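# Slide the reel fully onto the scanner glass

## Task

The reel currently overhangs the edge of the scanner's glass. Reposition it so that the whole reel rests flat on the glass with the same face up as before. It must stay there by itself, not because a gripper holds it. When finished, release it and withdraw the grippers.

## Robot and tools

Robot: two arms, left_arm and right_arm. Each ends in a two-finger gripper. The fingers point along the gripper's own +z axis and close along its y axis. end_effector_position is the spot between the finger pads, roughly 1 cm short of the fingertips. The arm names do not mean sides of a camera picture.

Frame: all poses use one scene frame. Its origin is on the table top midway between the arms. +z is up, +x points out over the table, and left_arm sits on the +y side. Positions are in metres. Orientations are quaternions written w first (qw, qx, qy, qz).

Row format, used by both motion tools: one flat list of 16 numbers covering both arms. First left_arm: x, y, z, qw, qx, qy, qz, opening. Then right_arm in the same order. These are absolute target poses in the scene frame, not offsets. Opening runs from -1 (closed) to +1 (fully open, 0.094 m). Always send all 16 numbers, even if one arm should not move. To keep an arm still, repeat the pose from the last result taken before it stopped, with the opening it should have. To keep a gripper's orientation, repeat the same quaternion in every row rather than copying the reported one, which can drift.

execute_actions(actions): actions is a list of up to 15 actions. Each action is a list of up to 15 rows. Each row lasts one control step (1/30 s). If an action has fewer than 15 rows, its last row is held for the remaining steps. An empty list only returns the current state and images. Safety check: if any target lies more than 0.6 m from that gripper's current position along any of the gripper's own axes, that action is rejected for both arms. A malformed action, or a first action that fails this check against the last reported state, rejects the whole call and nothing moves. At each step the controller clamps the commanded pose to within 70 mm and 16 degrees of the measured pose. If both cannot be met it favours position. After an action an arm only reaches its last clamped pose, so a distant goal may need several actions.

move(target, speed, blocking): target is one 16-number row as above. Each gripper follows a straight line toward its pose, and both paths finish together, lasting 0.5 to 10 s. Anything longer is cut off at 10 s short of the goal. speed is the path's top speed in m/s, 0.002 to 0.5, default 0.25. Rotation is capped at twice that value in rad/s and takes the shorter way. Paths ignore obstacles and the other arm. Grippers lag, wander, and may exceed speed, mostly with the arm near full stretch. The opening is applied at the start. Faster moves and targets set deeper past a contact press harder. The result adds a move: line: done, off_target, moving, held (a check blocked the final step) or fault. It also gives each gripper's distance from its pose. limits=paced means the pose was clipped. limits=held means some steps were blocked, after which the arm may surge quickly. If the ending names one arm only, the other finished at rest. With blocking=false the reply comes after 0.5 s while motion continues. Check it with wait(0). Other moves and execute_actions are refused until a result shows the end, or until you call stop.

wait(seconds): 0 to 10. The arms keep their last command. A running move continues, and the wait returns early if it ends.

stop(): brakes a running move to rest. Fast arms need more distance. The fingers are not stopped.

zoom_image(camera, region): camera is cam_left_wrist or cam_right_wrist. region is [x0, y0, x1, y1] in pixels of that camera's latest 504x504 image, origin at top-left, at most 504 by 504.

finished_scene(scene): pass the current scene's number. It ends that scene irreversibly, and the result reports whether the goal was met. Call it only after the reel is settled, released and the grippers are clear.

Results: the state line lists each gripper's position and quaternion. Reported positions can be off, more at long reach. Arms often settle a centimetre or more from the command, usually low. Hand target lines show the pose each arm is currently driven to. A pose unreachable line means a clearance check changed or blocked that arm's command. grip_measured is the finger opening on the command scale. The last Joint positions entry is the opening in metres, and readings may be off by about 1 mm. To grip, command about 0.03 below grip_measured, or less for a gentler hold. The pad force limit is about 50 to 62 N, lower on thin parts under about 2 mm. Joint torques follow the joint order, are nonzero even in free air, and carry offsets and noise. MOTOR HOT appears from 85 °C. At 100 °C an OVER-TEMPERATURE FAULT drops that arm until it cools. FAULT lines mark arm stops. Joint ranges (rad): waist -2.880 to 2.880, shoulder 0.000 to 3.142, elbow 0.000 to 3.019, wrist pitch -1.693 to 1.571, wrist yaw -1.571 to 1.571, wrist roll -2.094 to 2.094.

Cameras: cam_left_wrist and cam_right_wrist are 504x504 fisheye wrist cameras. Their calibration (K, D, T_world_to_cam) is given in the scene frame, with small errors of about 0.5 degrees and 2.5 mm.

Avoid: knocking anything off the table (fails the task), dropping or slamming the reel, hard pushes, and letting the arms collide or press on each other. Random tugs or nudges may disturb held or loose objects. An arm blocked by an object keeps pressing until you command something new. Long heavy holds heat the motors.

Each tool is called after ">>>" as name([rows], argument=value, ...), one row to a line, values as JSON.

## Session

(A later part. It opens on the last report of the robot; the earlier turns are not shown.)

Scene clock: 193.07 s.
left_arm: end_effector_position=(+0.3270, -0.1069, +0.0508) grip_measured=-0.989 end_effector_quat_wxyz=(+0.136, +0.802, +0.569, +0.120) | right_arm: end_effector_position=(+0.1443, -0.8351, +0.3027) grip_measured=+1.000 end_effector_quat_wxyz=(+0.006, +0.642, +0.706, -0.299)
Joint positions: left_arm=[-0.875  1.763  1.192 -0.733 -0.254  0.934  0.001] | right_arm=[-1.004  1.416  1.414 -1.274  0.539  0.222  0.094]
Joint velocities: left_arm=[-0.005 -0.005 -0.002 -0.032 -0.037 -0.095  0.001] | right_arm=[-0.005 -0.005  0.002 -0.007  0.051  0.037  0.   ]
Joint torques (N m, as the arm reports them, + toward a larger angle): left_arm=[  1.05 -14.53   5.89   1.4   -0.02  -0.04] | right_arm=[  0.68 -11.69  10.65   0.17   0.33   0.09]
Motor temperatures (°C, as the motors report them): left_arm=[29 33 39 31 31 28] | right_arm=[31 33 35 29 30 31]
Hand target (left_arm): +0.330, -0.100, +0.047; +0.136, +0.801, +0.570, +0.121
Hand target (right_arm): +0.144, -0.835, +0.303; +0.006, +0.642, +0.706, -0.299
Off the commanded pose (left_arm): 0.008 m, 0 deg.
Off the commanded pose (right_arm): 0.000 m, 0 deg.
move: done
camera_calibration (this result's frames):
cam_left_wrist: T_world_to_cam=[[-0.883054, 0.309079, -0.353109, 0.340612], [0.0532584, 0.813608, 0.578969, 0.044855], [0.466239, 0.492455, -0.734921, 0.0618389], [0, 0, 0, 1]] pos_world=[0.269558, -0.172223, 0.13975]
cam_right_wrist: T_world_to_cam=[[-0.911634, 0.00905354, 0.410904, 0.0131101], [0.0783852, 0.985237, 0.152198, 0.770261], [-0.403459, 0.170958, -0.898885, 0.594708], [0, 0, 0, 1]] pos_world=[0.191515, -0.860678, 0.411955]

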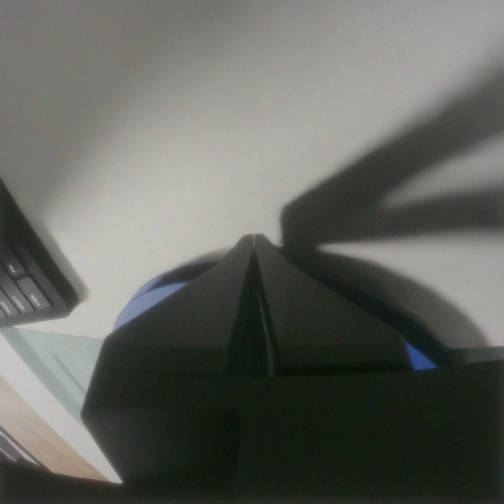

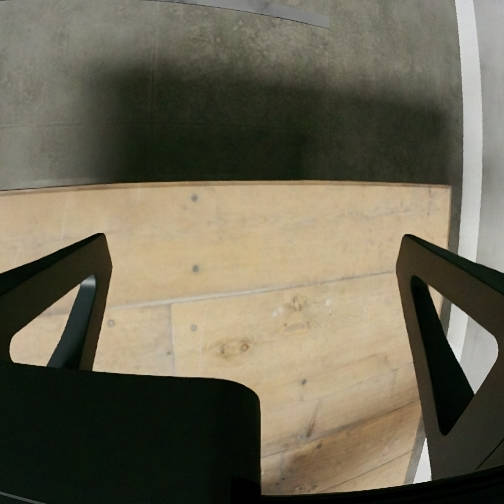

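Lifting to look at the reel before pushing further; I haven't measured the glass height along this path yet.

>>> move(target=[0.33,-0.107,0.12,0.137,0.801,0.569,0.121,-1,0.1443,-0.8351,0.3027,0.006,0.642,0.706,-0.299,1], speed=0.06)

>>> move(target=[0.30,-0.22,0.25,0.137,0.801,0.569,0.121,-1,0.1443,-0.8351,0.3027,0.006,0.642,0.706,-0.299,1], speed=0.1)

Scene clock: 201.30 s.
left_arm: end_effector_position=(+0.3186, -0.0937, +0.1006) grip_measured=-0.989 end_effector_quat_wxyz=(+0.121, +0.805, +0.568, +0.121) | right_arm: end_effector_position=(+0.1443, -0.8351, +0.3027) grip_measured=+1.000 end_effector_quat_wxyz=(+0.006, +0.642, +0.706, -0.299)
Joint positions: left_arm=[-0.875  1.677  1.228 -0.886 -0.254  0.935  0.001] | right_arm=[-1.004  1.416  1.414 -1.274  0.539  0.222  0.094]
Joint velocities: left_arm=[-0.005 -0.005 -0.002  0.032 -0.051  0.007 -0.   ] | right_arm=[-0.015  0.005  0.007  0.007 -0.037 -0.037  0.   ]
Joint torques (N m, as the arm reports them, + toward a larger angle): left_arm=[  0.87 -15.04  11.09  -0.14  -0.07  -0.16] | right_arm=[  0.59 -11.65  10.67   0.1    0.34   0.09]
Motor temperatures (°C, as the motors report them): left_arm=[29 33 39 31 31 28] | right_arm=[31 33 35 29 30 31]
Hand target (left_arm): +0.329, -0.106, +0.120; +0.138, +0.801, +0.569, +0.121
Hand target (right_arm): +0.144, -0.835, +0.303; +0.006, +0.642, +0.706, -0.299
Off the commanded pose (left_arm): 0.026 m, 2 deg.
Off the commanded pose (right_arm): 0.000 m, 0 deg.
move: off_target (left_arm)
camera_calibration (this result's frames):
cam_left_wrist: T_world_to_cam=[[-0.888317, 0.318514, -0.330819, 0.347113], [0.0632854, 0.79841, 0.598779, -0.000821212], [0.454849, 0.510969, -0.729399, 0.100629], [0, 0, 0, 1]] pos_world=[0.262628, -0.161323, 0.188722]
cam_right_wrist: T_world_to_cam=[[-0.911634, 0.00905354, 0.410904, 0.0131101], [0.0783852, 0.985237, 0.152198, 0.770261], [-0.403459, 0.170958, -0.898885, 0.594708], [0, 0, 0, 1]] pos_world=[0.191515, -0.860678, 0.411955]

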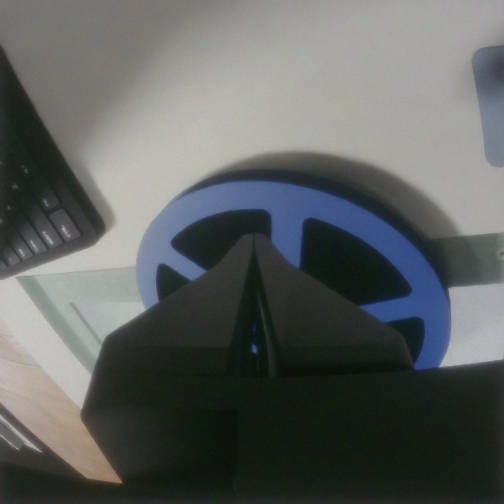

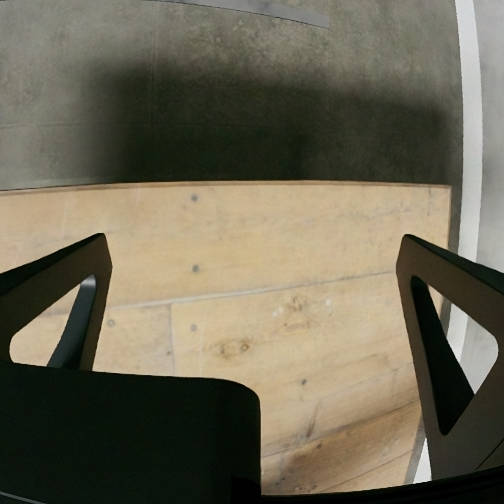

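Scene clock: 203.63 s.
left_arm: end_effector_position=(+0.2975, -0.2046, +0.2452) grip_measured=-0.989 end_effector_quat_wxyz=(+0.134, +0.803, +0.568, +0.121) | right_arm: end_effector_position=(+0.1443, -0.8351, +0.3027) grip_measured=+1.000 end_effector_quat_wxyz=(+0.006, +0.642, +0.706, -0.299)
Joint positions: left_arm=[-1.01   1.806  1.792 -1.332 -0.288  0.802  0.001] | right_arm=[-1.004  1.416  1.414 -1.274  0.539  0.222  0.094]
Joint velocities: left_arm=[-0.015 -0.005  0.007 -0.012 -0.081 -0.007  0.001] | right_arm=[-0.015 -0.015  0.007  0.007 -0.051  0.022  0.   ]
Joint torques (N m, as the arm reports them, + toward a larger angle): left_arm=[  0.19 -15.54  12.51   0.12  -0.15  -0.28] | right_arm=[  0.73 -11.89  10.69   0.17   0.33   0.08]
Motor temperatures (°C, as the motors report them): left_arm=[29 33 39 31 31 28] | right_arm=[31 33 35 29 30 31]
Hand target (left_arm): +0.300, -0.218, +0.250; +0.139, +0.801, +0.569, +0.121
Hand target (right_arm): +0.144, -0.835, +0.303; +0.006, +0.642, +0.706, -0.299
Off the commanded pose (left_arm): 0.016 m, 0 deg.
Off the commanded pose (right_arm): 0.000 m, 0 deg.
move: off_target (left_arm)
camera_calibration (this result's frames):
cam_left_wrist: T_world_to_cam=[[-0.88243, 0.313759, -0.350532, 0.413583], [0.0563008, 0.810186, 0.583462, 0.0106908], [0.467063, 0.495129, -0.732598, 0.266291], [0, 0, 0, 1]] pos_world=[0.239981, -0.270276, 0.33382]
cam_right_wrist: T_world_to_cam=[[-0.911634, 0.00905354, 0.410904, 0.0131101], [0.0783852, 0.985237, 0.152198, 0.770261], [-0.403459, 0.170958, -0.898885, 0.594708], [0, 0, 0, 1]] pos_world=[0.191515, -0.860678, 0.411955]

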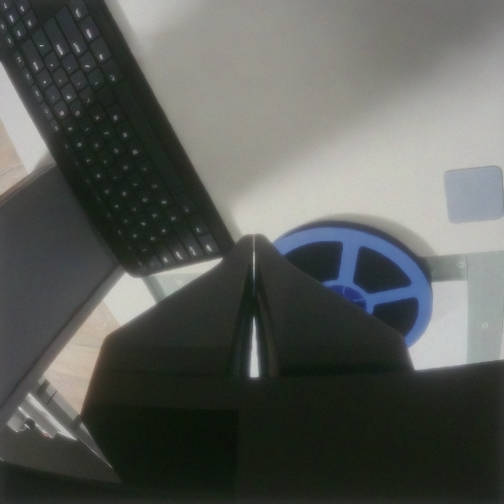

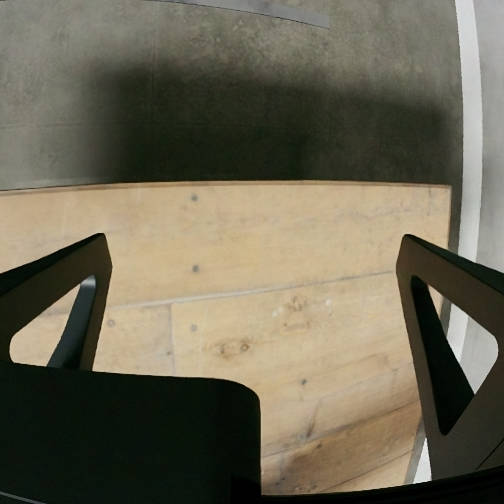

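>>> move(target=[0.42,-0.15,0.12,0.137,0.801,0.569,0.121,-1,0.1443,-0.8351,0.3027,0.006,0.642,0.706,-0.299,1], speed=0.1)

>>> move(target=[0.42,-0.15,0.08,0.137,0.801,0.569,0.121,-1,0.1443,-0.8351,0.3027,0.006,0.642,0.706,-0.299,1], speed=0.03)

Scene clock: 213.83 s.
left_arm: end_effector_position=(+0.4194, -0.1510, +0.1411) grip_measured=-0.989 end_effector_quat_wxyz=(+0.147, +0.797, +0.573, +0.122) | right_arm: end_effector_position=(+0.1443, -0.8351, +0.3027) grip_measured=+1.000 end_effector_quat_wxyz=(+0.006, +0.642, +0.706, -0.299)
Joint positions: left_arm=[-0.783  1.865  1.595 -0.991 -0.232  1.016  0.001] | right_arm=[-1.004  1.416  1.414 -1.274  0.539  0.222  0.094]
Joint velocities: left_arm=[-0.015 -0.005  0.002  0.007 -0.007 -0.037 -0.001] | right_arm=[-0.015 -0.005  0.007  0.007  0.037 -0.037  0.   ]
Joint torques (N m, as the arm reports them, + toward a larger angle): left_arm=[  0.98 -16.79   7.36   1.53   0.04  -0.09] | right_arm=[  0.72 -11.81  10.64   0.12   0.32   0.08]
Motor temperatures (°C, as the motors report them): left_arm=[29 33 41 31 31 28] | right_arm=[31 33 35 29 30 31]
Hand target (left_arm): +0.420, -0.149, +0.120; +0.135, +0.802, +0.570, +0.121
Hand target (right_arm): +0.144, -0.835, +0.303; +0.006, +0.642, +0.706, -0.299
Off the commanded pose (left_arm): 0.021 m, 1 deg.
Off the commanded pose (right_arm): 0.000 m, 0 deg.
move: off_target (left_arm)
camera_calibration (this result's frames):
cam_left_wrist: T_world_to_cam=[[-0.880735, 0.293916, -0.371375, 0.467053], [0.0369693, 0.82441, 0.564785, 0.0339765], [0.472165, 0.483696, -0.736952, 0.103332], [0, 0, 0, 1]] pos_world=[0.361304, -0.215267, 0.230414]
cam_right_wrist: T_world_to_cam=[[-0.911634, 0.00905354, 0.410904, 0.0131101], [0.0783852, 0.985237, 0.152198, 0.770261], [-0.403459, 0.170958, -0.898885, 0.594708], [0, 0, 0, 1]] pos_world=[0.191515, -0.860678, 0.411955]

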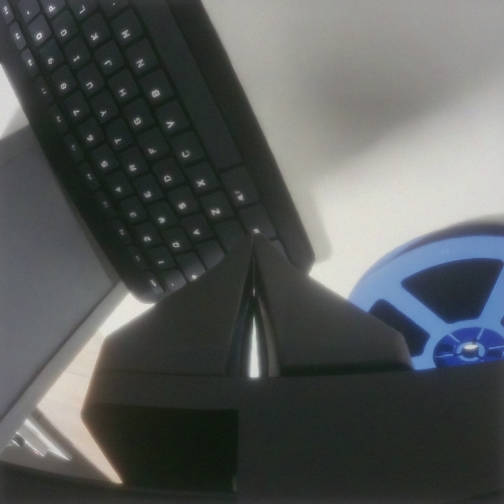

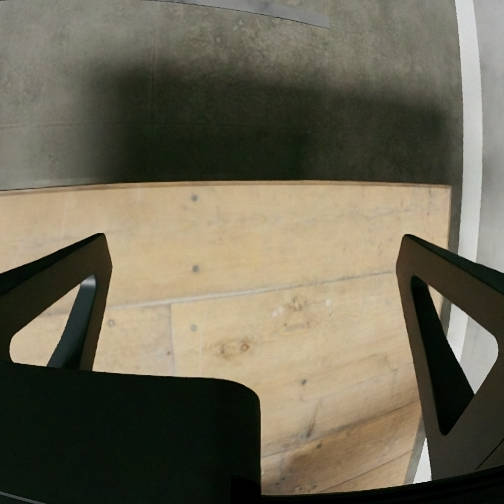

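Scene clock: 216.20 s.
left_arm: end_effector_position=(+0.4209, -0.1530, +0.1052) grip_measured=-0.989 end_effector_quat_wxyz=(+0.151, +0.797, +0.572, +0.122) | right_arm: end_effector_position=(+0.1443, -0.8351, +0.3027) grip_measured=+1.000 end_effector_quat_wxyz=(+0.006, +0.642, +0.706, -0.299)
Joint positions: left_arm=[-0.783  1.896  1.54  -0.897 -0.231  1.017  0.001] | right_arm=[-1.004  1.416  1.414 -1.274  0.539  0.222  0.094]
Joint velocities: left_arm=[-0.005 -0.015 -0.017  0.007 -0.007 -0.022  0.001] | right_arm=[ 0.005 -0.015  0.012 -0.007 -0.022 -0.022  0.   ]
Joint torques (N m, as the arm reports them, + toward a larger angle): left_arm=[  0.99 -16.71   6.77   1.52   0.05  -0.11] | right_arm=[  0.75 -11.71  10.66   0.16   0.34   0.09]
Motor temperatures (°C, as the motors report them): left_arm=[29 33 41 31 31 28] | right_arm=[31 33 35 29 30 31]
Hand target (left_arm): +0.420, -0.150, +0.081; +0.137, +0.801, +0.569, +0.121
Hand target (right_arm): +0.144, -0.835, +0.303; +0.006, +0.642, +0.706, -0.299
Off the commanded pose (left_arm): 0.025 m, 2 deg.
Off the commanded pose (right_arm): 0.000 m, 0 deg.
move: off_target (left_arm)
camera_calibration (this result's frames):
cam_left_wrist: T_world_to_cam=[[-0.878129, 0.29303, -0.378184, 0.455116], [0.0354467, 0.828155, 0.559377, 0.0577055], [0.477109, 0.4778, -0.737614, 0.0742143], [0, 0, 0, 1]] pos_world=[0.362197, -0.216611, 0.19458]
cam_right_wrist: T_world_to_cam=[[-0.911634, 0.00905354, 0.410904, 0.0131101], [0.0783852, 0.985237, 0.152198, 0.770261], [-0.403459, 0.170958, -0.898885, 0.594708], [0, 0, 0, 1]] pos_world=[0.191515, -0.860678, 0.411955]

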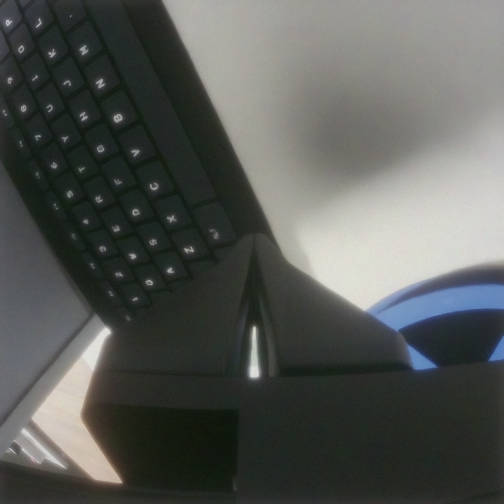

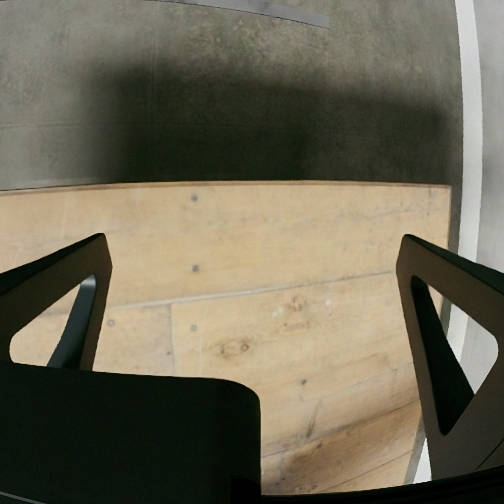

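>>> move(target=[0.33,-0.2,0.12,0.137,0.801,0.569,0.121,-1,0.1443,-0.8351,0.3027,0.006,0.642,0.706,-0.299,1], speed=0.1)

>>> move(target=[0.33,-0.2,0.05,0.137,0.801,0.569,0.121,-1,0.1443,-0.8351,0.3027,0.006,0.642,0.706,-0.299,1], speed=0.03)

Scene clock: 225.07 s.
left_arm: end_effector_position=(+0.3272, -0.1958, +0.1069) grip_measured=-0.989 end_effector_quat_wxyz=(+0.130, +0.806, +0.564, +0.122) | right_arm: end_effector_position=(+0.1443, -0.8351, +0.3027) grip_measured=+1.000 end_effector_quat_wxyz=(+0.006, +0.642, +0.706, -0.299)
Joint positions: left_arm=[-0.957  1.886  1.54  -0.99  -0.274  0.864  0.001] | right_arm=[-1.004  1.416  1.414 -1.274  0.539  0.222  0.094]
Joint velocities: left_arm=[-0.015 -0.015 -0.007 -0.012 -0.007  0.037 -0.001] | right_arm=[ 0.005 -0.005  0.002 -0.017 -0.022 -0.11   0.   ]
Joint torques (N m, as the arm reports them, + toward a larger angle): left_arm=[  1.21 -19.13  10.04  -0.07  -0.16  -0.22] | right_arm=[  0.51 -11.68  10.62   0.09   0.34   0.08]
Motor temperatures (°C, as the motors report them): left_arm=[29 33 40 31 31 28] | right_arm=[31 33 35 29 30 31]
Hand target (left_arm): +0.330, -0.201, +0.120; +0.138, +0.802, +0.569, +0.121
Hand target (right_arm): +0.144, -0.835, +0.303; +0.006, +0.642, +0.706, -0.299
Off the commanded pose (left_arm): 0.014 m, 1 deg.
Off the commanded pose (right_arm): 0.000 m, 0 deg.
move: off_target (left_arm)
camera_calibration (this result's frames):
cam_left_wrist: T_world_to_cam=[[-0.881069, 0.323284, -0.34526, 0.389384], [0.0646264, 0.805393, 0.589208, 0.0782779], [0.468552, 0.49682, -0.730499, 0.146304], [0, 0, 0, 1]] pos_world=[0.269465, -0.261613, 0.195192]
cam_right_wrist: T_world_to_cam=[[-0.911634, 0.00905354, 0.410904, 0.0131101], [0.0783852, 0.985237, 0.152198, 0.770261], [-0.403459, 0.170958, -0.898885, 0.594708], [0, 0, 0, 1]] pos_world=[0.191515, -0.860678, 0.411955]

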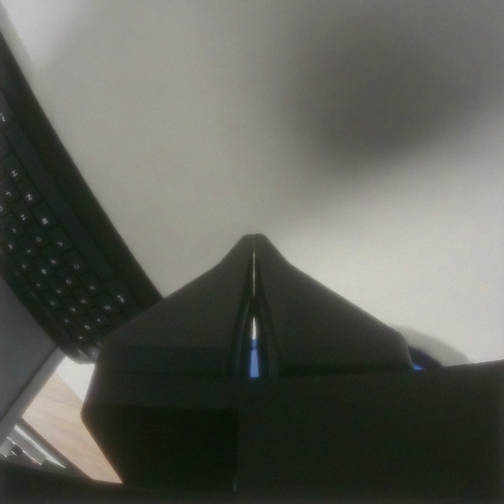

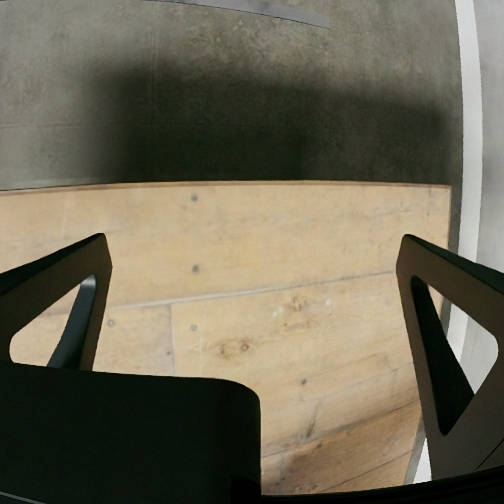

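Scene clock: 227.30 s.
left_arm: end_effector_position=(+0.3315, -0.2039, +0.0740) grip_measured=-0.989 end_effector_quat_wxyz=(+0.150, +0.802, +0.566, +0.119) | right_arm: end_effector_position=(+0.1443, -0.8351, +0.3027) grip_measured=+1.000 end_effector_quat_wxyz=(+0.006, +0.642, +0.706, -0.299)
Joint positions: left_arm=[-0.957  1.922  1.494 -0.87  -0.274  0.861  0.001] | right_arm=[-1.004  1.416  1.414 -1.274  0.539  0.222  0.094]
Joint velocities: left_arm=[ 0.005 -0.005  0.007 -0.012  0.007  0.051  0.   ] | right_arm=[-0.005 -0.005 -0.002 -0.002 -0.095  0.066  0.   ]
Joint torques (N m, as the arm reports them, + toward a larger angle): left_arm=[  0.72 -16.06   6.72   1.36  -0.13  -0.25] | right_arm=[  0.77 -11.56  10.65   0.17   0.33   0.07]
Motor temperatures (°C, as the motors report them): left_arm=[29 33 40 31 31 28] | right_arm=[31 33 35 29 30 31]
Hand target (left_arm): +0.330, -0.200, +0.050; +0.137, +0.801, +0.570, +0.121
Hand target (right_arm): +0.144, -0.835, +0.303; +0.006, +0.642, +0.706, -0.299
Off the commanded pose (left_arm): 0.024 m, 2 deg.
Off the commanded pose (right_arm): 0.000 m, 0 deg.
move: off_target (left_arm)
camera_calibration (this result's frames):
cam_left_wrist: T_world_to_cam=[[-0.875653, 0.307546, -0.372355, 0.381466], [0.0517179, 0.826297, 0.560856, 0.114591], [0.480164, 0.471857, -0.739455, 0.116093], [0, 0, 0, 1]] pos_world=[0.272362, -0.266784, 0.163617]
cam_right_wrist: T_world_to_cam=[[-0.911634, 0.00905354, 0.410904, 0.0131101], [0.0783852, 0.985237, 0.152198, 0.770261], [-0.403459, 0.170958, -0.898885, 0.594708], [0, 0, 0, 1]] pos_world=[0.191515, -0.860678, 0.411955]

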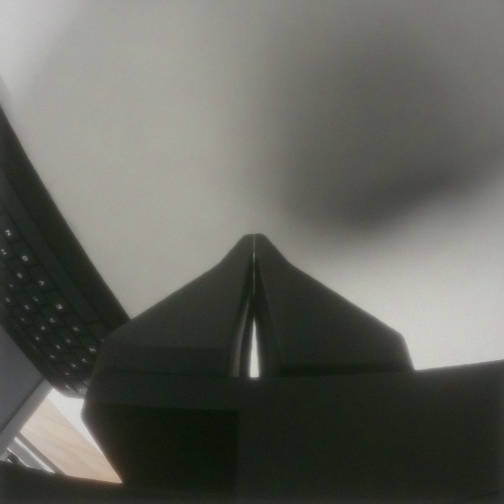

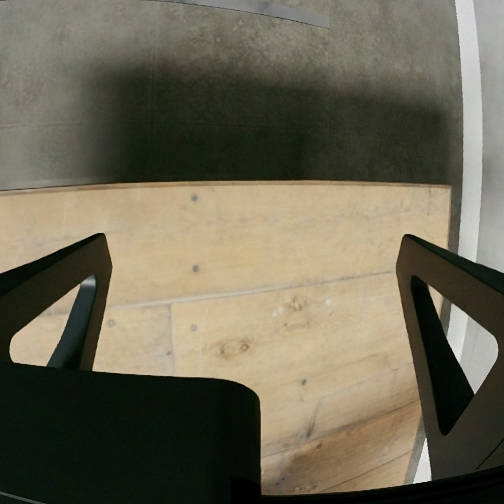

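>>> move(target=[0.33,-0.2,0.05,0.137,0.801,0.569,0.121,-1,0.1443,-0.8351,0.3027,0.006,0.642,0.706,-0.299,1], speed=0.03)

>>> move(target=[0.33,-0.12,0.05,0.137,0.801,0.569,0.121,-1,0.1443,-0.8351,0.3027,0.006,0.642,0.706,-0.299,1], speed=0.03)

Scene clock: 236.07 s.
left_arm: end_effector_position=(+0.3315, -0.2040, +0.0740) grip_measured=-0.989 end_effector_quat_wxyz=(+0.150, +0.802, +0.566, +0.119) | right_arm: end_effector_position=(+0.1443, -0.8351, +0.3027) grip_measured=+1.000 end_effector_quat_wxyz=(+0.006, +0.642, +0.706, -0.299)
Joint positions: left_arm=[-0.957  1.922  1.494 -0.869 -0.274  0.861  0.001] | right_arm=[-1.004  1.416  1.414 -1.274  0.539  0.222  0.094]
Joint velocities: left_arm=[-0.015 -0.015  0.007 -0.002 -0.007 -0.037  0.   ] | right_arm=[-0.015 -0.005 -0.007 -0.012  0.007  0.066  0.   ]
Joint torques (N m, as the arm reports them, + toward a larger angle): left_arm=[  0.77 -17.14   6.43   1.55  -0.11  -0.24] | right_arm=[  0.72 -11.85  10.66   0.16   0.34   0.07]
Motor temperatures (°C, as the motors report them): left_arm=[29 33 39 31 31 28] | right_arm=[31 33 35 29 30 31]
Hand target (left_arm): +0.330, -0.200, +0.050; +0.137, +0.802, +0.569, +0.121
Hand target (right_arm): +0.144, -0.835, +0.303; +0.006, +0.642, +0.706, -0.299
Off the commanded pose (left_arm): 0.024 m, 2 deg.
Off the commanded pose (right_arm): 0.000 m, 0 deg.
move: off_target (left_arm)
camera_calibration (this result's frames):
cam_left_wrist: T_world_to_cam=[[-0.875587, 0.30742, -0.372613, 0.381507], [0.0516187, 0.826486, 0.560585, 0.114731], [0.480295, 0.471607, -0.739529, 0.11604], [0, 0, 0, 1]] pos_world=[0.272387, -0.266832, 0.163652]
cam_right_wrist: T_world_to_cam=[[-0.911634, 0.00905354, 0.410904, 0.0131101], [0.0783852, 0.985237, 0.152198, 0.770261], [-0.403459, 0.170958, -0.898885, 0.594708], [0, 0, 0, 1]] pos_world=[0.191515, -0.860678, 0.411955]

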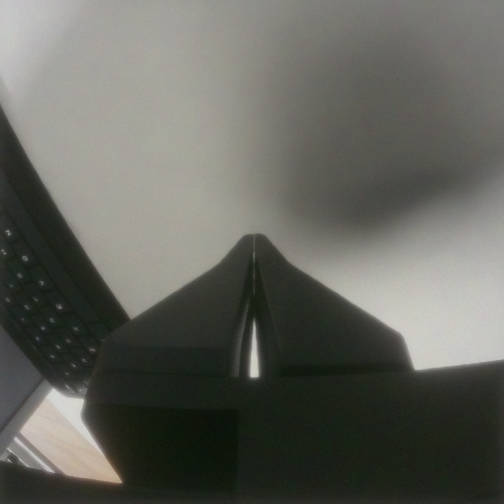

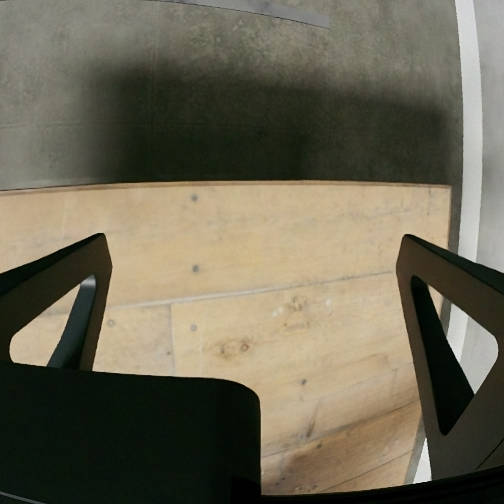

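Scene clock: 239.23 s.
left_arm: end_effector_position=(+0.3273, -0.1249, +0.0519) grip_measured=-0.989 end_effector_quat_wxyz=(+0.133, +0.802, +0.570, +0.122) | right_arm: end_effector_position=(+0.1443, -0.8351, +0.3027) grip_measured=+1.000 end_effector_quat_wxyz=(+0.006, +0.642, +0.706, -0.299)
Joint positions: left_arm=[-0.894  1.799  1.249 -0.765 -0.26   0.914  0.001] | right_arm=[-1.004  1.416  1.414 -1.274  0.539  0.222  0.094]
Joint velocities: left_arm=[-0.005  0.005 -0.002  0.022 -0.007 -0.022 -0.   ] | right_arm=[-0.005 -0.005  0.022  0.007 -0.037 -0.022  0.   ]
Joint torques (N m, as the arm reports them, + toward a larger angle): left_arm=[  1.38 -16.35   6.28   1.23  -0.02  -0.13] | right_arm=[  0.62 -11.75  10.62   0.12   0.33   0.09]
Motor temperatures (°C, as the motors report them): left_arm=[29 34 39 31 31 28] | right_arm=[31 33 35 29 30 31]
Hand target (left_arm): +0.330, -0.120, +0.050; +0.136, +0.802, +0.569, +0.121
Hand target (right_arm): +0.144, -0.835, +0.303; +0.006, +0.642, +0.706, -0.299
Off the commanded pose (left_arm): 0.006 m, 0 deg.
Off the commanded pose (right_arm): 0.000 m, 0 deg.
move: done
camera_calibration (this result's frames):
cam_left_wrist: T_world_to_cam=[[-0.884283, 0.309402, -0.349735, 0.347102], [0.0526825, 0.810298, 0.583646, 0.0583891], [0.46397, 0.497683, -0.732832, 0.0726127], [0, 0, 0, 1]] pos_world=[0.27017, -0.190845, 0.140528]
cam_right_wrist: T_world_to_cam=[[-0.911634, 0.00905354, 0.410904, 0.0131101], [0.0783852, 0.985237, 0.152198, 0.770261], [-0.403459, 0.170958, -0.898885, 0.594708], [0, 0, 0, 1]] pos_world=[0.191515, -0.860678, 0.411955]

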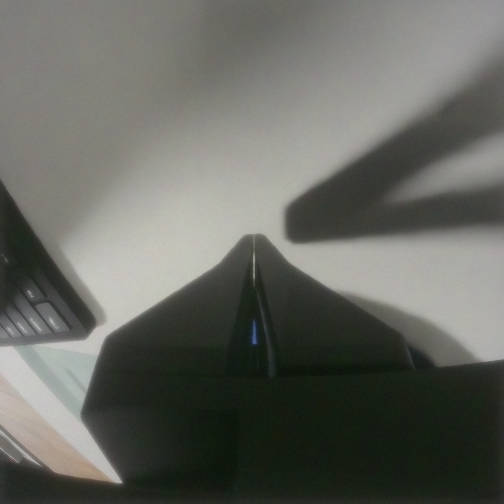

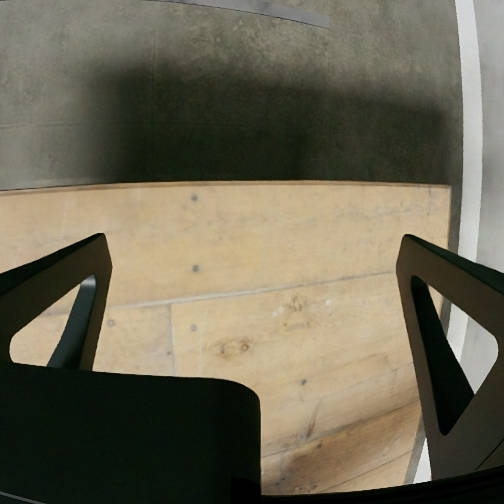

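>>> move(target=[0.33,-0.125,0.12,0.137,0.801,0.569,0.121,-1,0.1443,-0.8351,0.3027,0.006,0.642,0.706,-0.299,1], speed=0.06)

>>> move(target=[0.40,0.10,0.12,0.137,0.801,0.569,0.121,-1,0.1443,-0.8351,0.3027,0.006,0.642,0.706,-0.299,1], speed=0.1)

>>> move(target=[0.40,0.10,0.09,0.137,0.801,0.569,0.121,-1,0.1443,-0.8351,0.3027,0.006,0.642,0.706,-0.299,1], speed=0.03)

Scene clock: 247.70 s.
left_arm: end_effector_position=(+0.3192, -0.1116, +0.1007) grip_measured=-0.989 end_effector_quat_wxyz=(+0.122, +0.804, +0.569, +0.122) | right_arm: end_effector_position=(+0.1443, -0.8351, +0.3027) grip_measured=+1.000 end_effector_quat_wxyz=(+0.006, +0.642, +0.706, -0.299)
Joint positions: left_arm=[-0.894  1.714  1.278 -0.903 -0.26   0.915  0.001] | right_arm=[-1.004  1.416  1.414 -1.274  0.539  0.222  0.094]
Joint velocities: left_arm=[ 0.005 -0.005 -0.002  0.017  0.022 -0.007 -0.   ] | right_arm=[-0.005  0.005 -0.012 -0.007 -0.007 -0.007  0.   ]
Joint torques (N m, as the arm reports them, + toward a larger angle): left_arm=[  1.31 -16.27  11.15   0.07  -0.03  -0.15] | right_arm=[  0.51 -11.76  10.63   0.13   0.33   0.09]
Motor temperatures (°C, as the motors report them): left_arm=[29 34 39 31 31 28] | right_arm=[31 33 35 29 30 31]
Hand target (left_arm): +0.329, -0.124, +0.121; +0.138, +0.801, +0.569, +0.121
Hand target (right_arm): +0.144, -0.835, +0.303; +0.006, +0.642, +0.706, -0.299
Off the commanded pose (left_arm): 0.026 m, 2 deg.
Off the commanded pose (right_arm): 0.000 m, 0 deg.
move: off_target (left_arm)
camera_calibration (this result's frames):
cam_left_wrist: T_world_to_cam=[[-0.888301, 0.317038, -0.332276, 0.353267], [0.0607408, 0.798248, 0.599258, 0.014101], [0.455226, 0.512139, -0.728342, 0.109488], [0, 0, 0, 1]] pos_world=[0.263109, -0.179328, 0.188677]
cam_right_wrist: T_world_to_cam=[[-0.911634, 0.00905354, 0.410904, 0.0131101], [0.0783852, 0.985237, 0.152198, 0.770261], [-0.403459, 0.170958, -0.898885, 0.594708], [0, 0, 0, 1]] pos_world=[0.191515, -0.860678, 0.411955]

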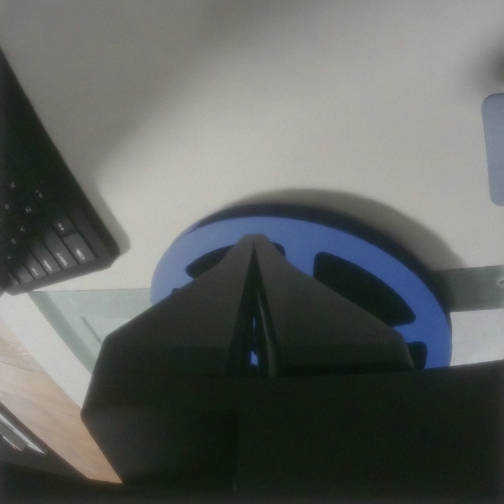

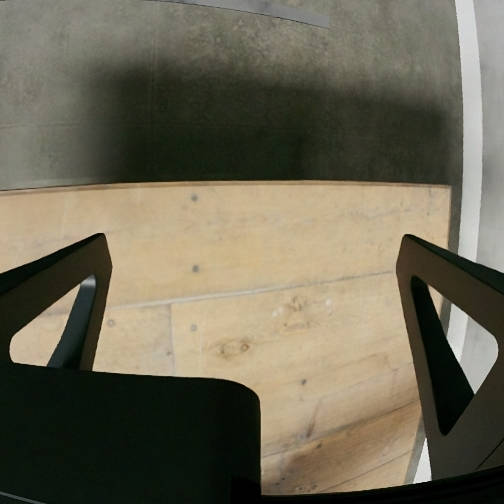

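Scene clock: 250.40 s.
left_arm: end_effector_position=(+0.4008, +0.0997, +0.1241) grip_measured=-0.989 end_effector_quat_wxyz=(+0.132, +0.799, +0.574, +0.120) | right_arm: end_effector_position=(+0.1443, -0.8351, +0.3027) grip_measured=+1.000 end_effector_quat_wxyz=(+0.006, +0.642, +0.706, -0.299)
Joint positions: left_arm=[-0.436  1.428  0.996 -0.801 -0.124  1.349  0.001] | right_arm=[-1.004  1.416  1.414 -1.274  0.539  0.222  0.094]
Joint velocities: left_arm=[-0.005 -0.005  0.022  0.002 -0.022  0.022 -0.   ] | right_arm=[ 0.015 -0.005 -0.002  0.012 -0.037 -0.007  0.   ]
Joint torques (N m, as the arm reports them, + toward a larger angle): left_arm=[  0.61 -10.2    6.56   1.66   0.1   -0.08] | right_arm=[  0.6  -11.56  10.64   0.12   0.34   0.08]
Motor temperatures (°C, as the motors report them): left_arm=[29 34 39 31 31 28] | right_arm=[31 33 35 29 30 31]
Hand target (left_arm): +0.399, +0.102, +0.120; +0.134, +0.802, +0.570, +0.121
Hand target (right_arm): +0.144, -0.835, +0.303; +0.006, +0.642, +0.706, -0.299
Off the commanded pose (left_arm): 0.004 m, 1 deg.
Off the commanded pose (right_arm): 0.000 m, 0 deg.
move: done
camera_calibration (this result's frames):
cam_left_wrist: T_world_to_cam=[[-0.88893, 0.300165, -0.345984, 0.370247], [0.0473303, 0.811502, 0.58243, -0.167495], [0.455592, 0.501364, -0.735575, -0.0170125], [0, 0, 0, 1]] pos_world=[0.344802, 0.0333167, 0.21314]
cam_right_wrist: T_world_to_cam=[[-0.911634, 0.00905354, 0.410904, 0.0131101], [0.0783852, 0.985237, 0.152198, 0.770261], [-0.403459, 0.170958, -0.898885, 0.594708], [0, 0, 0, 1]] pos_world=[0.191515, -0.860678, 0.411955]

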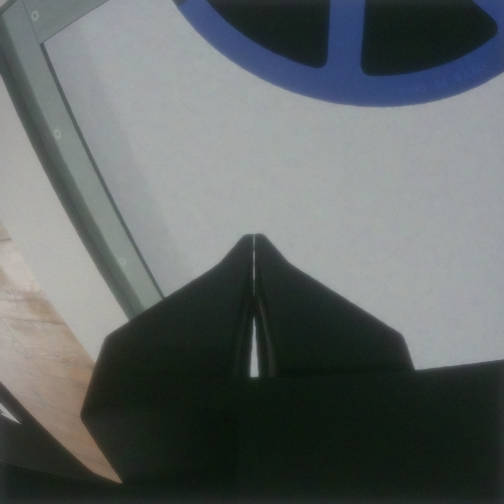

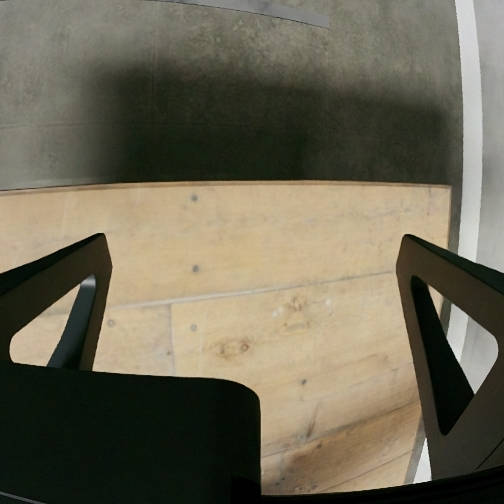

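Scene clock: 251.83 s.
left_arm: end_effector_position=(+0.4024, +0.0983, +0.1042) grip_measured=-0.989 end_effector_quat_wxyz=(+0.145, +0.797, +0.573, +0.124) | right_arm: end_effector_position=(+0.1443, -0.8351, +0.3027) grip_measured=+1.000 end_effector_quat_wxyz=(+0.006, +0.642, +0.706, -0.299)
Joint positions: left_arm=[-0.436  1.445  0.949 -0.71  -0.122  1.35   0.001] | right_arm=[-1.004  1.416  1.414 -1.274  0.539  0.222  0.094]
Joint velocities: left_arm=[-0.005 -0.005 -0.002  0.002  0.007 -0.037  0.001] | right_arm=[-0.005 -0.015  0.007 -0.002 -0.051 -0.007  0.   ]
Joint torques (N m, as the arm reports them, + toward a larger angle): left_arm=[ 1.33 -8.57  6.44  1.7   0.1  -0.1 ] | right_arm=[  0.62 -11.84  10.63   0.11   0.33   0.09]
Motor temperatures (°C, as the motors report them): left_arm=[29 33 39 31 31 28] | right_arm=[31 33 36 29 30 31]
Hand target (left_arm): +0.400, +0.100, +0.090; +0.137, +0.801, +0.570, +0.121
Hand target (right_arm): +0.144, -0.835, +0.303; +0.006, +0.642, +0.706, -0.299
Off the commanded pose (left_arm): 0.015 m, 1 deg.
Off the commanded pose (right_arm): 0.000 m, 0 deg.
move: off_target (left_arm)
camera_calibration (this result's frames):
cam_left_wrist: T_world_to_cam=[[-0.880318, 0.296362, -0.370419, 0.364658], [0.0361636, 0.820494, 0.57051, -0.14998], [0.473004, 0.488834, -0.733013, -0.0377241], [0, 0, 0, 1]] pos_world=[0.344283, 0.0334277, 0.192989]
cam_right_wrist: T_world_to_cam=[[-0.911634, 0.00905354, 0.410904, 0.0131101], [0.0783852, 0.985237, 0.152198, 0.770261], [-0.403459, 0.170958, -0.898885, 0.594708], [0, 0, 0, 1]] pos_world=[0.191515, -0.860678, 0.411955]

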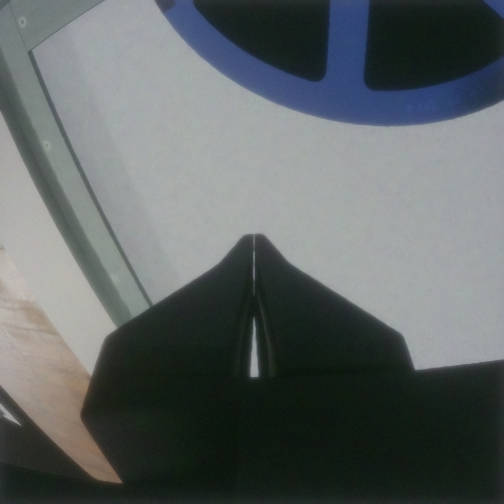

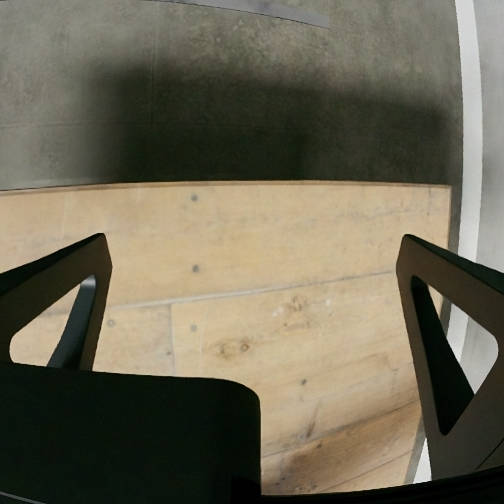

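>>> move(target=[0.33,-0.2,0.12,0.137,0.801,0.569,0.121,-1,0.1443,-0.8351,0.3027,0.006,0.642,0.706,-0.299,1], speed=0.1)

>>> move(target=[0.33,-0.2,0.09,0.137,0.801,0.569,0.121,-1,0.1443,-0.8351,0.3027,0.006,0.642,0.706,-0.299,1], speed=0.03)

>>> move(target=[0.33,-0.2,0.07,0.137,0.801,0.569,0.121,-1,0.1443,-0.8351,0.3027,0.006,0.642,0.706,-0.299,1], speed=0.03)

Scene clock: 263.23 s.
left_arm: end_effector_position=(+0.3251, -0.1860, +0.1142) grip_measured=-0.989 end_effector_quat_wxyz=(+0.134, +0.805, +0.565, +0.122) | right_arm: end_effector_position=(+0.1443, -0.8351, +0.3027) grip_measured=+1.000 end_effector_quat_wxyz=(+0.006, +0.642, +0.706, -0.299)
Joint positions: left_arm=[-0.952  1.852  1.508 -0.984 -0.274  0.866  0.001] | right_arm=[-1.004  1.416  1.414 -1.274  0.539  0.222  0.094]
Joint velocities: left_arm=[-0.005  0.005 -0.002 -0.012  0.022 -0.051 -0.   ] | right_arm=[-0.005 -0.005 -0.007 -0.007 -0.051  0.022  0.   ]
Joint torques (N m, as the arm reports them, + toward a larger angle): left_arm=[  0.78 -15.31  11.84  -0.13  -0.13  -0.27] | right_arm=[  0.56 -11.79  10.65   0.17   0.34   0.07]
Motor temperatures (°C, as the motors report them): left_arm=[29 33 40 31 31 28] | right_arm=[31 33 36 29 30 31]
Hand target (left_arm): +0.331, -0.201, +0.120; +0.141, +0.801, +0.569, +0.121
Hand target (right_arm): +0.144, -0.835, +0.303; +0.006, +0.642, +0.706, -0.299
Off the commanded pose (left_arm): 0.016 m, 1 deg.
Off the commanded pose (right_arm): 0.000 m, 0 deg.
move: off_target (left_arm)
camera_calibration (this result's frames):
cam_left_wrist: T_world_to_cam=[[-0.880409, 0.318304, -0.351514, 0.386488], [0.0596624, 0.809715, 0.583783, 0.0692658], [0.470446, 0.492996, -0.731871, 0.146698], [0, 0, 0, 1]] pos_world=[0.267122, -0.251428, 0.202784]
cam_right_wrist: T_world_to_cam=[[-0.911634, 0.00905354, 0.410904, 0.0131101], [0.0783852, 0.985237, 0.152198, 0.770261], [-0.403459, 0.170958, -0.898885, 0.594708], [0, 0, 0, 1]] pos_world=[0.191515, -0.860678, 0.411955]

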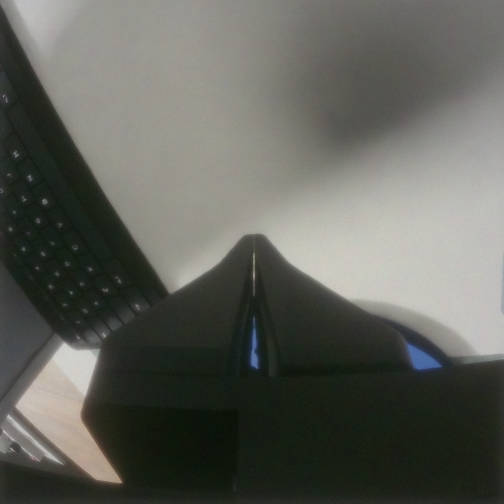

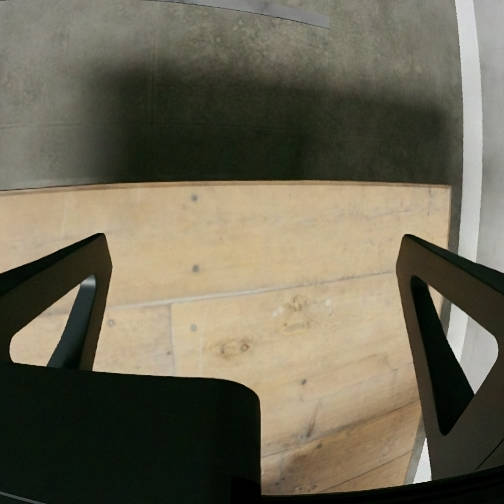

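Scene clock: 264.53 s.
left_arm: end_effector_position=(+0.3274, -0.1904, +0.0983) grip_measured=-0.989 end_effector_quat_wxyz=(+0.132, +0.804, +0.567, +0.122) | right_arm: end_effector_position=(+0.1443, -0.8351, +0.3027) grip_measured=+1.000 end_effector_quat_wxyz=(+0.006, +0.642, +0.706, -0.299)
Joint positions: left_arm=[-0.952  1.881  1.508 -0.959 -0.274  0.861  0.001] | right_arm=[-1.004  1.416  1.414 -1.274  0.539  0.222  0.094]
Joint velocities: left_arm=[-0.005 -0.005  0.012  0.012 -0.007 -0.037 -0.001] | right_arm=[-0.015  0.005  0.012 -0.017  0.007 -0.022  0.   ]
Joint torques (N m, as the arm reports them, + toward a larger angle): left_arm=[  0.67 -16.24   8.85   1.42  -0.1   -0.24] | right_arm=[  0.56 -11.71  10.65   0.16   0.33   0.08]
Motor temperatures (°C, as the motors report them): left_arm=[29 33 40 31 31 28] | right_arm=[31 33 36 29 30 31]
Hand target (left_arm): +0.330, -0.200, +0.090; +0.137, +0.802, +0.569, +0.121
Hand target (right_arm): +0.144, -0.835, +0.303; +0.006, +0.642, +0.706, -0.299
Off the commanded pose (left_arm): 0.013 m, 1 deg.
Off the commanded pose (right_arm): 0.000 m, 0 deg.
move: off_target (left_arm)
camera_calibration (this result's frames):
cam_left_wrist: T_world_to_cam=[[-0.882576, 0.315871, -0.34826, 0.384251], [0.058032, 0.808232, 0.585998, 0.0820239], [0.466574, 0.496977, -0.731657, 0.138107], [0, 0, 0, 1]] pos_world=[0.269933, -0.256304, 0.1868]
cam_right_wrist: T_world_to_cam=[[-0.911634, 0.00905354, 0.410904, 0.0131101], [0.0783852, 0.985237, 0.152198, 0.770261], [-0.403459, 0.170958, -0.898885, 0.594708], [0, 0, 0, 1]] pos_world=[0.191515, -0.860678, 0.411955]

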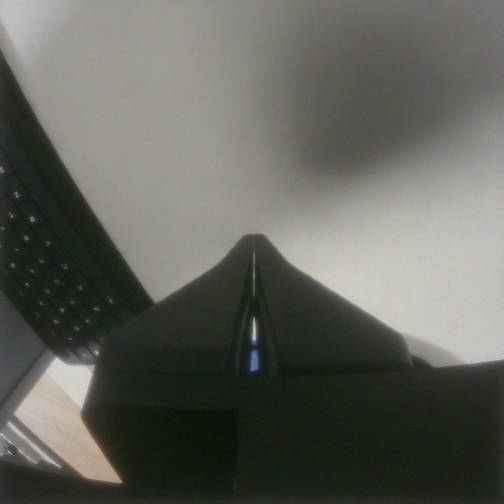

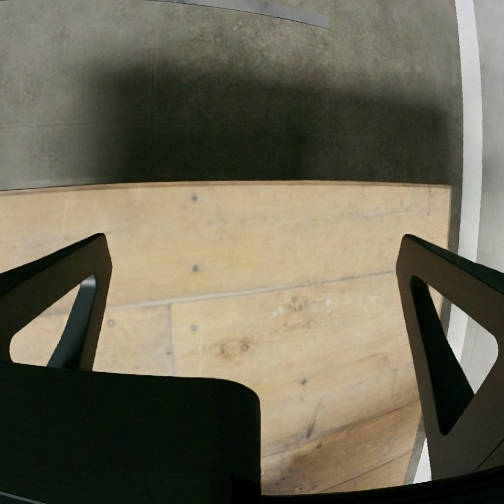

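Scene clock: 265.93 s.
left_arm: end_effector_position=(+0.3320, -0.1990, +0.0898) grip_measured=-0.989 end_effector_quat_wxyz=(+0.145, +0.801, +0.568, +0.120) | right_arm: end_effector_position=(+0.1443, -0.8351, +0.3027) grip_measured=+1.000 end_effector_quat_wxyz=(+0.006, +0.642, +0.706, -0.299)
Joint positions: left_arm=[-0.952  1.9    1.508 -0.914 -0.274  0.861  0.001] | right_arm=[-1.004  1.416  1.414 -1.274  0.539  0.222  0.094]
Joint velocities: left_arm=[-0.005 -0.005 -0.002 -0.002  0.022  0.037  0.   ] | right_arm=[-0.005 -0.015  0.022  0.007 -0.007 -0.051  0.   ]
Joint torques (N m, as the arm reports them, + toward a larger angle): left_arm=[  0.24 -16.52   7.09   1.4   -0.1   -0.24] | right_arm=[  0.72 -11.77  10.69   0.1    0.34   0.08]
Motor temperatures (°C, as the motors report them): left_arm=[29 33 40 31 31 28] | right_arm=[31 33 36 29 30 31]
Hand target (left_arm): +0.330, -0.200, +0.070; +0.137, +0.801, +0.569, +0.121
Hand target (right_arm): +0.144, -0.835, +0.303; +0.006, +0.642, +0.706, -0.299
Off the commanded pose (left_arm): 0.020 m, 1 deg.
Off the commanded pose (right_arm): 0.000 m, 0 deg.
move: off_target (left_arm)
camera_calibration (this result's frames):
cam_left_wrist: T_world_to_cam=[[-0.878304, 0.307194, -0.366352, 0.386523], [0.0506668, 0.821753, 0.567587, 0.1005], [0.47541, 0.479953, -0.737313, 0.12824], [0, 0, 0, 1]] pos_world=[0.273426, -0.262873, 0.179114]
cam_right_wrist: T_world_to_cam=[[-0.911634, 0.00905354, 0.410904, 0.0131101], [0.0783852, 0.985237, 0.152198, 0.770261], [-0.403459, 0.170958, -0.898885, 0.594708], [0, 0, 0, 1]] pos_world=[0.191515, -0.860678, 0.411955]

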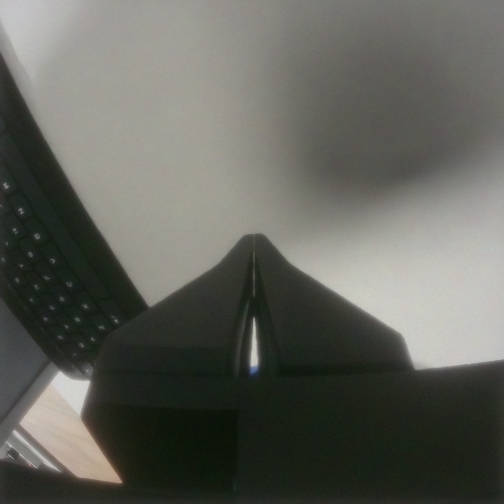

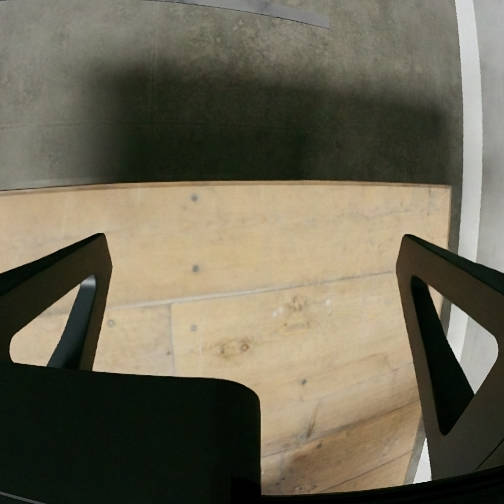

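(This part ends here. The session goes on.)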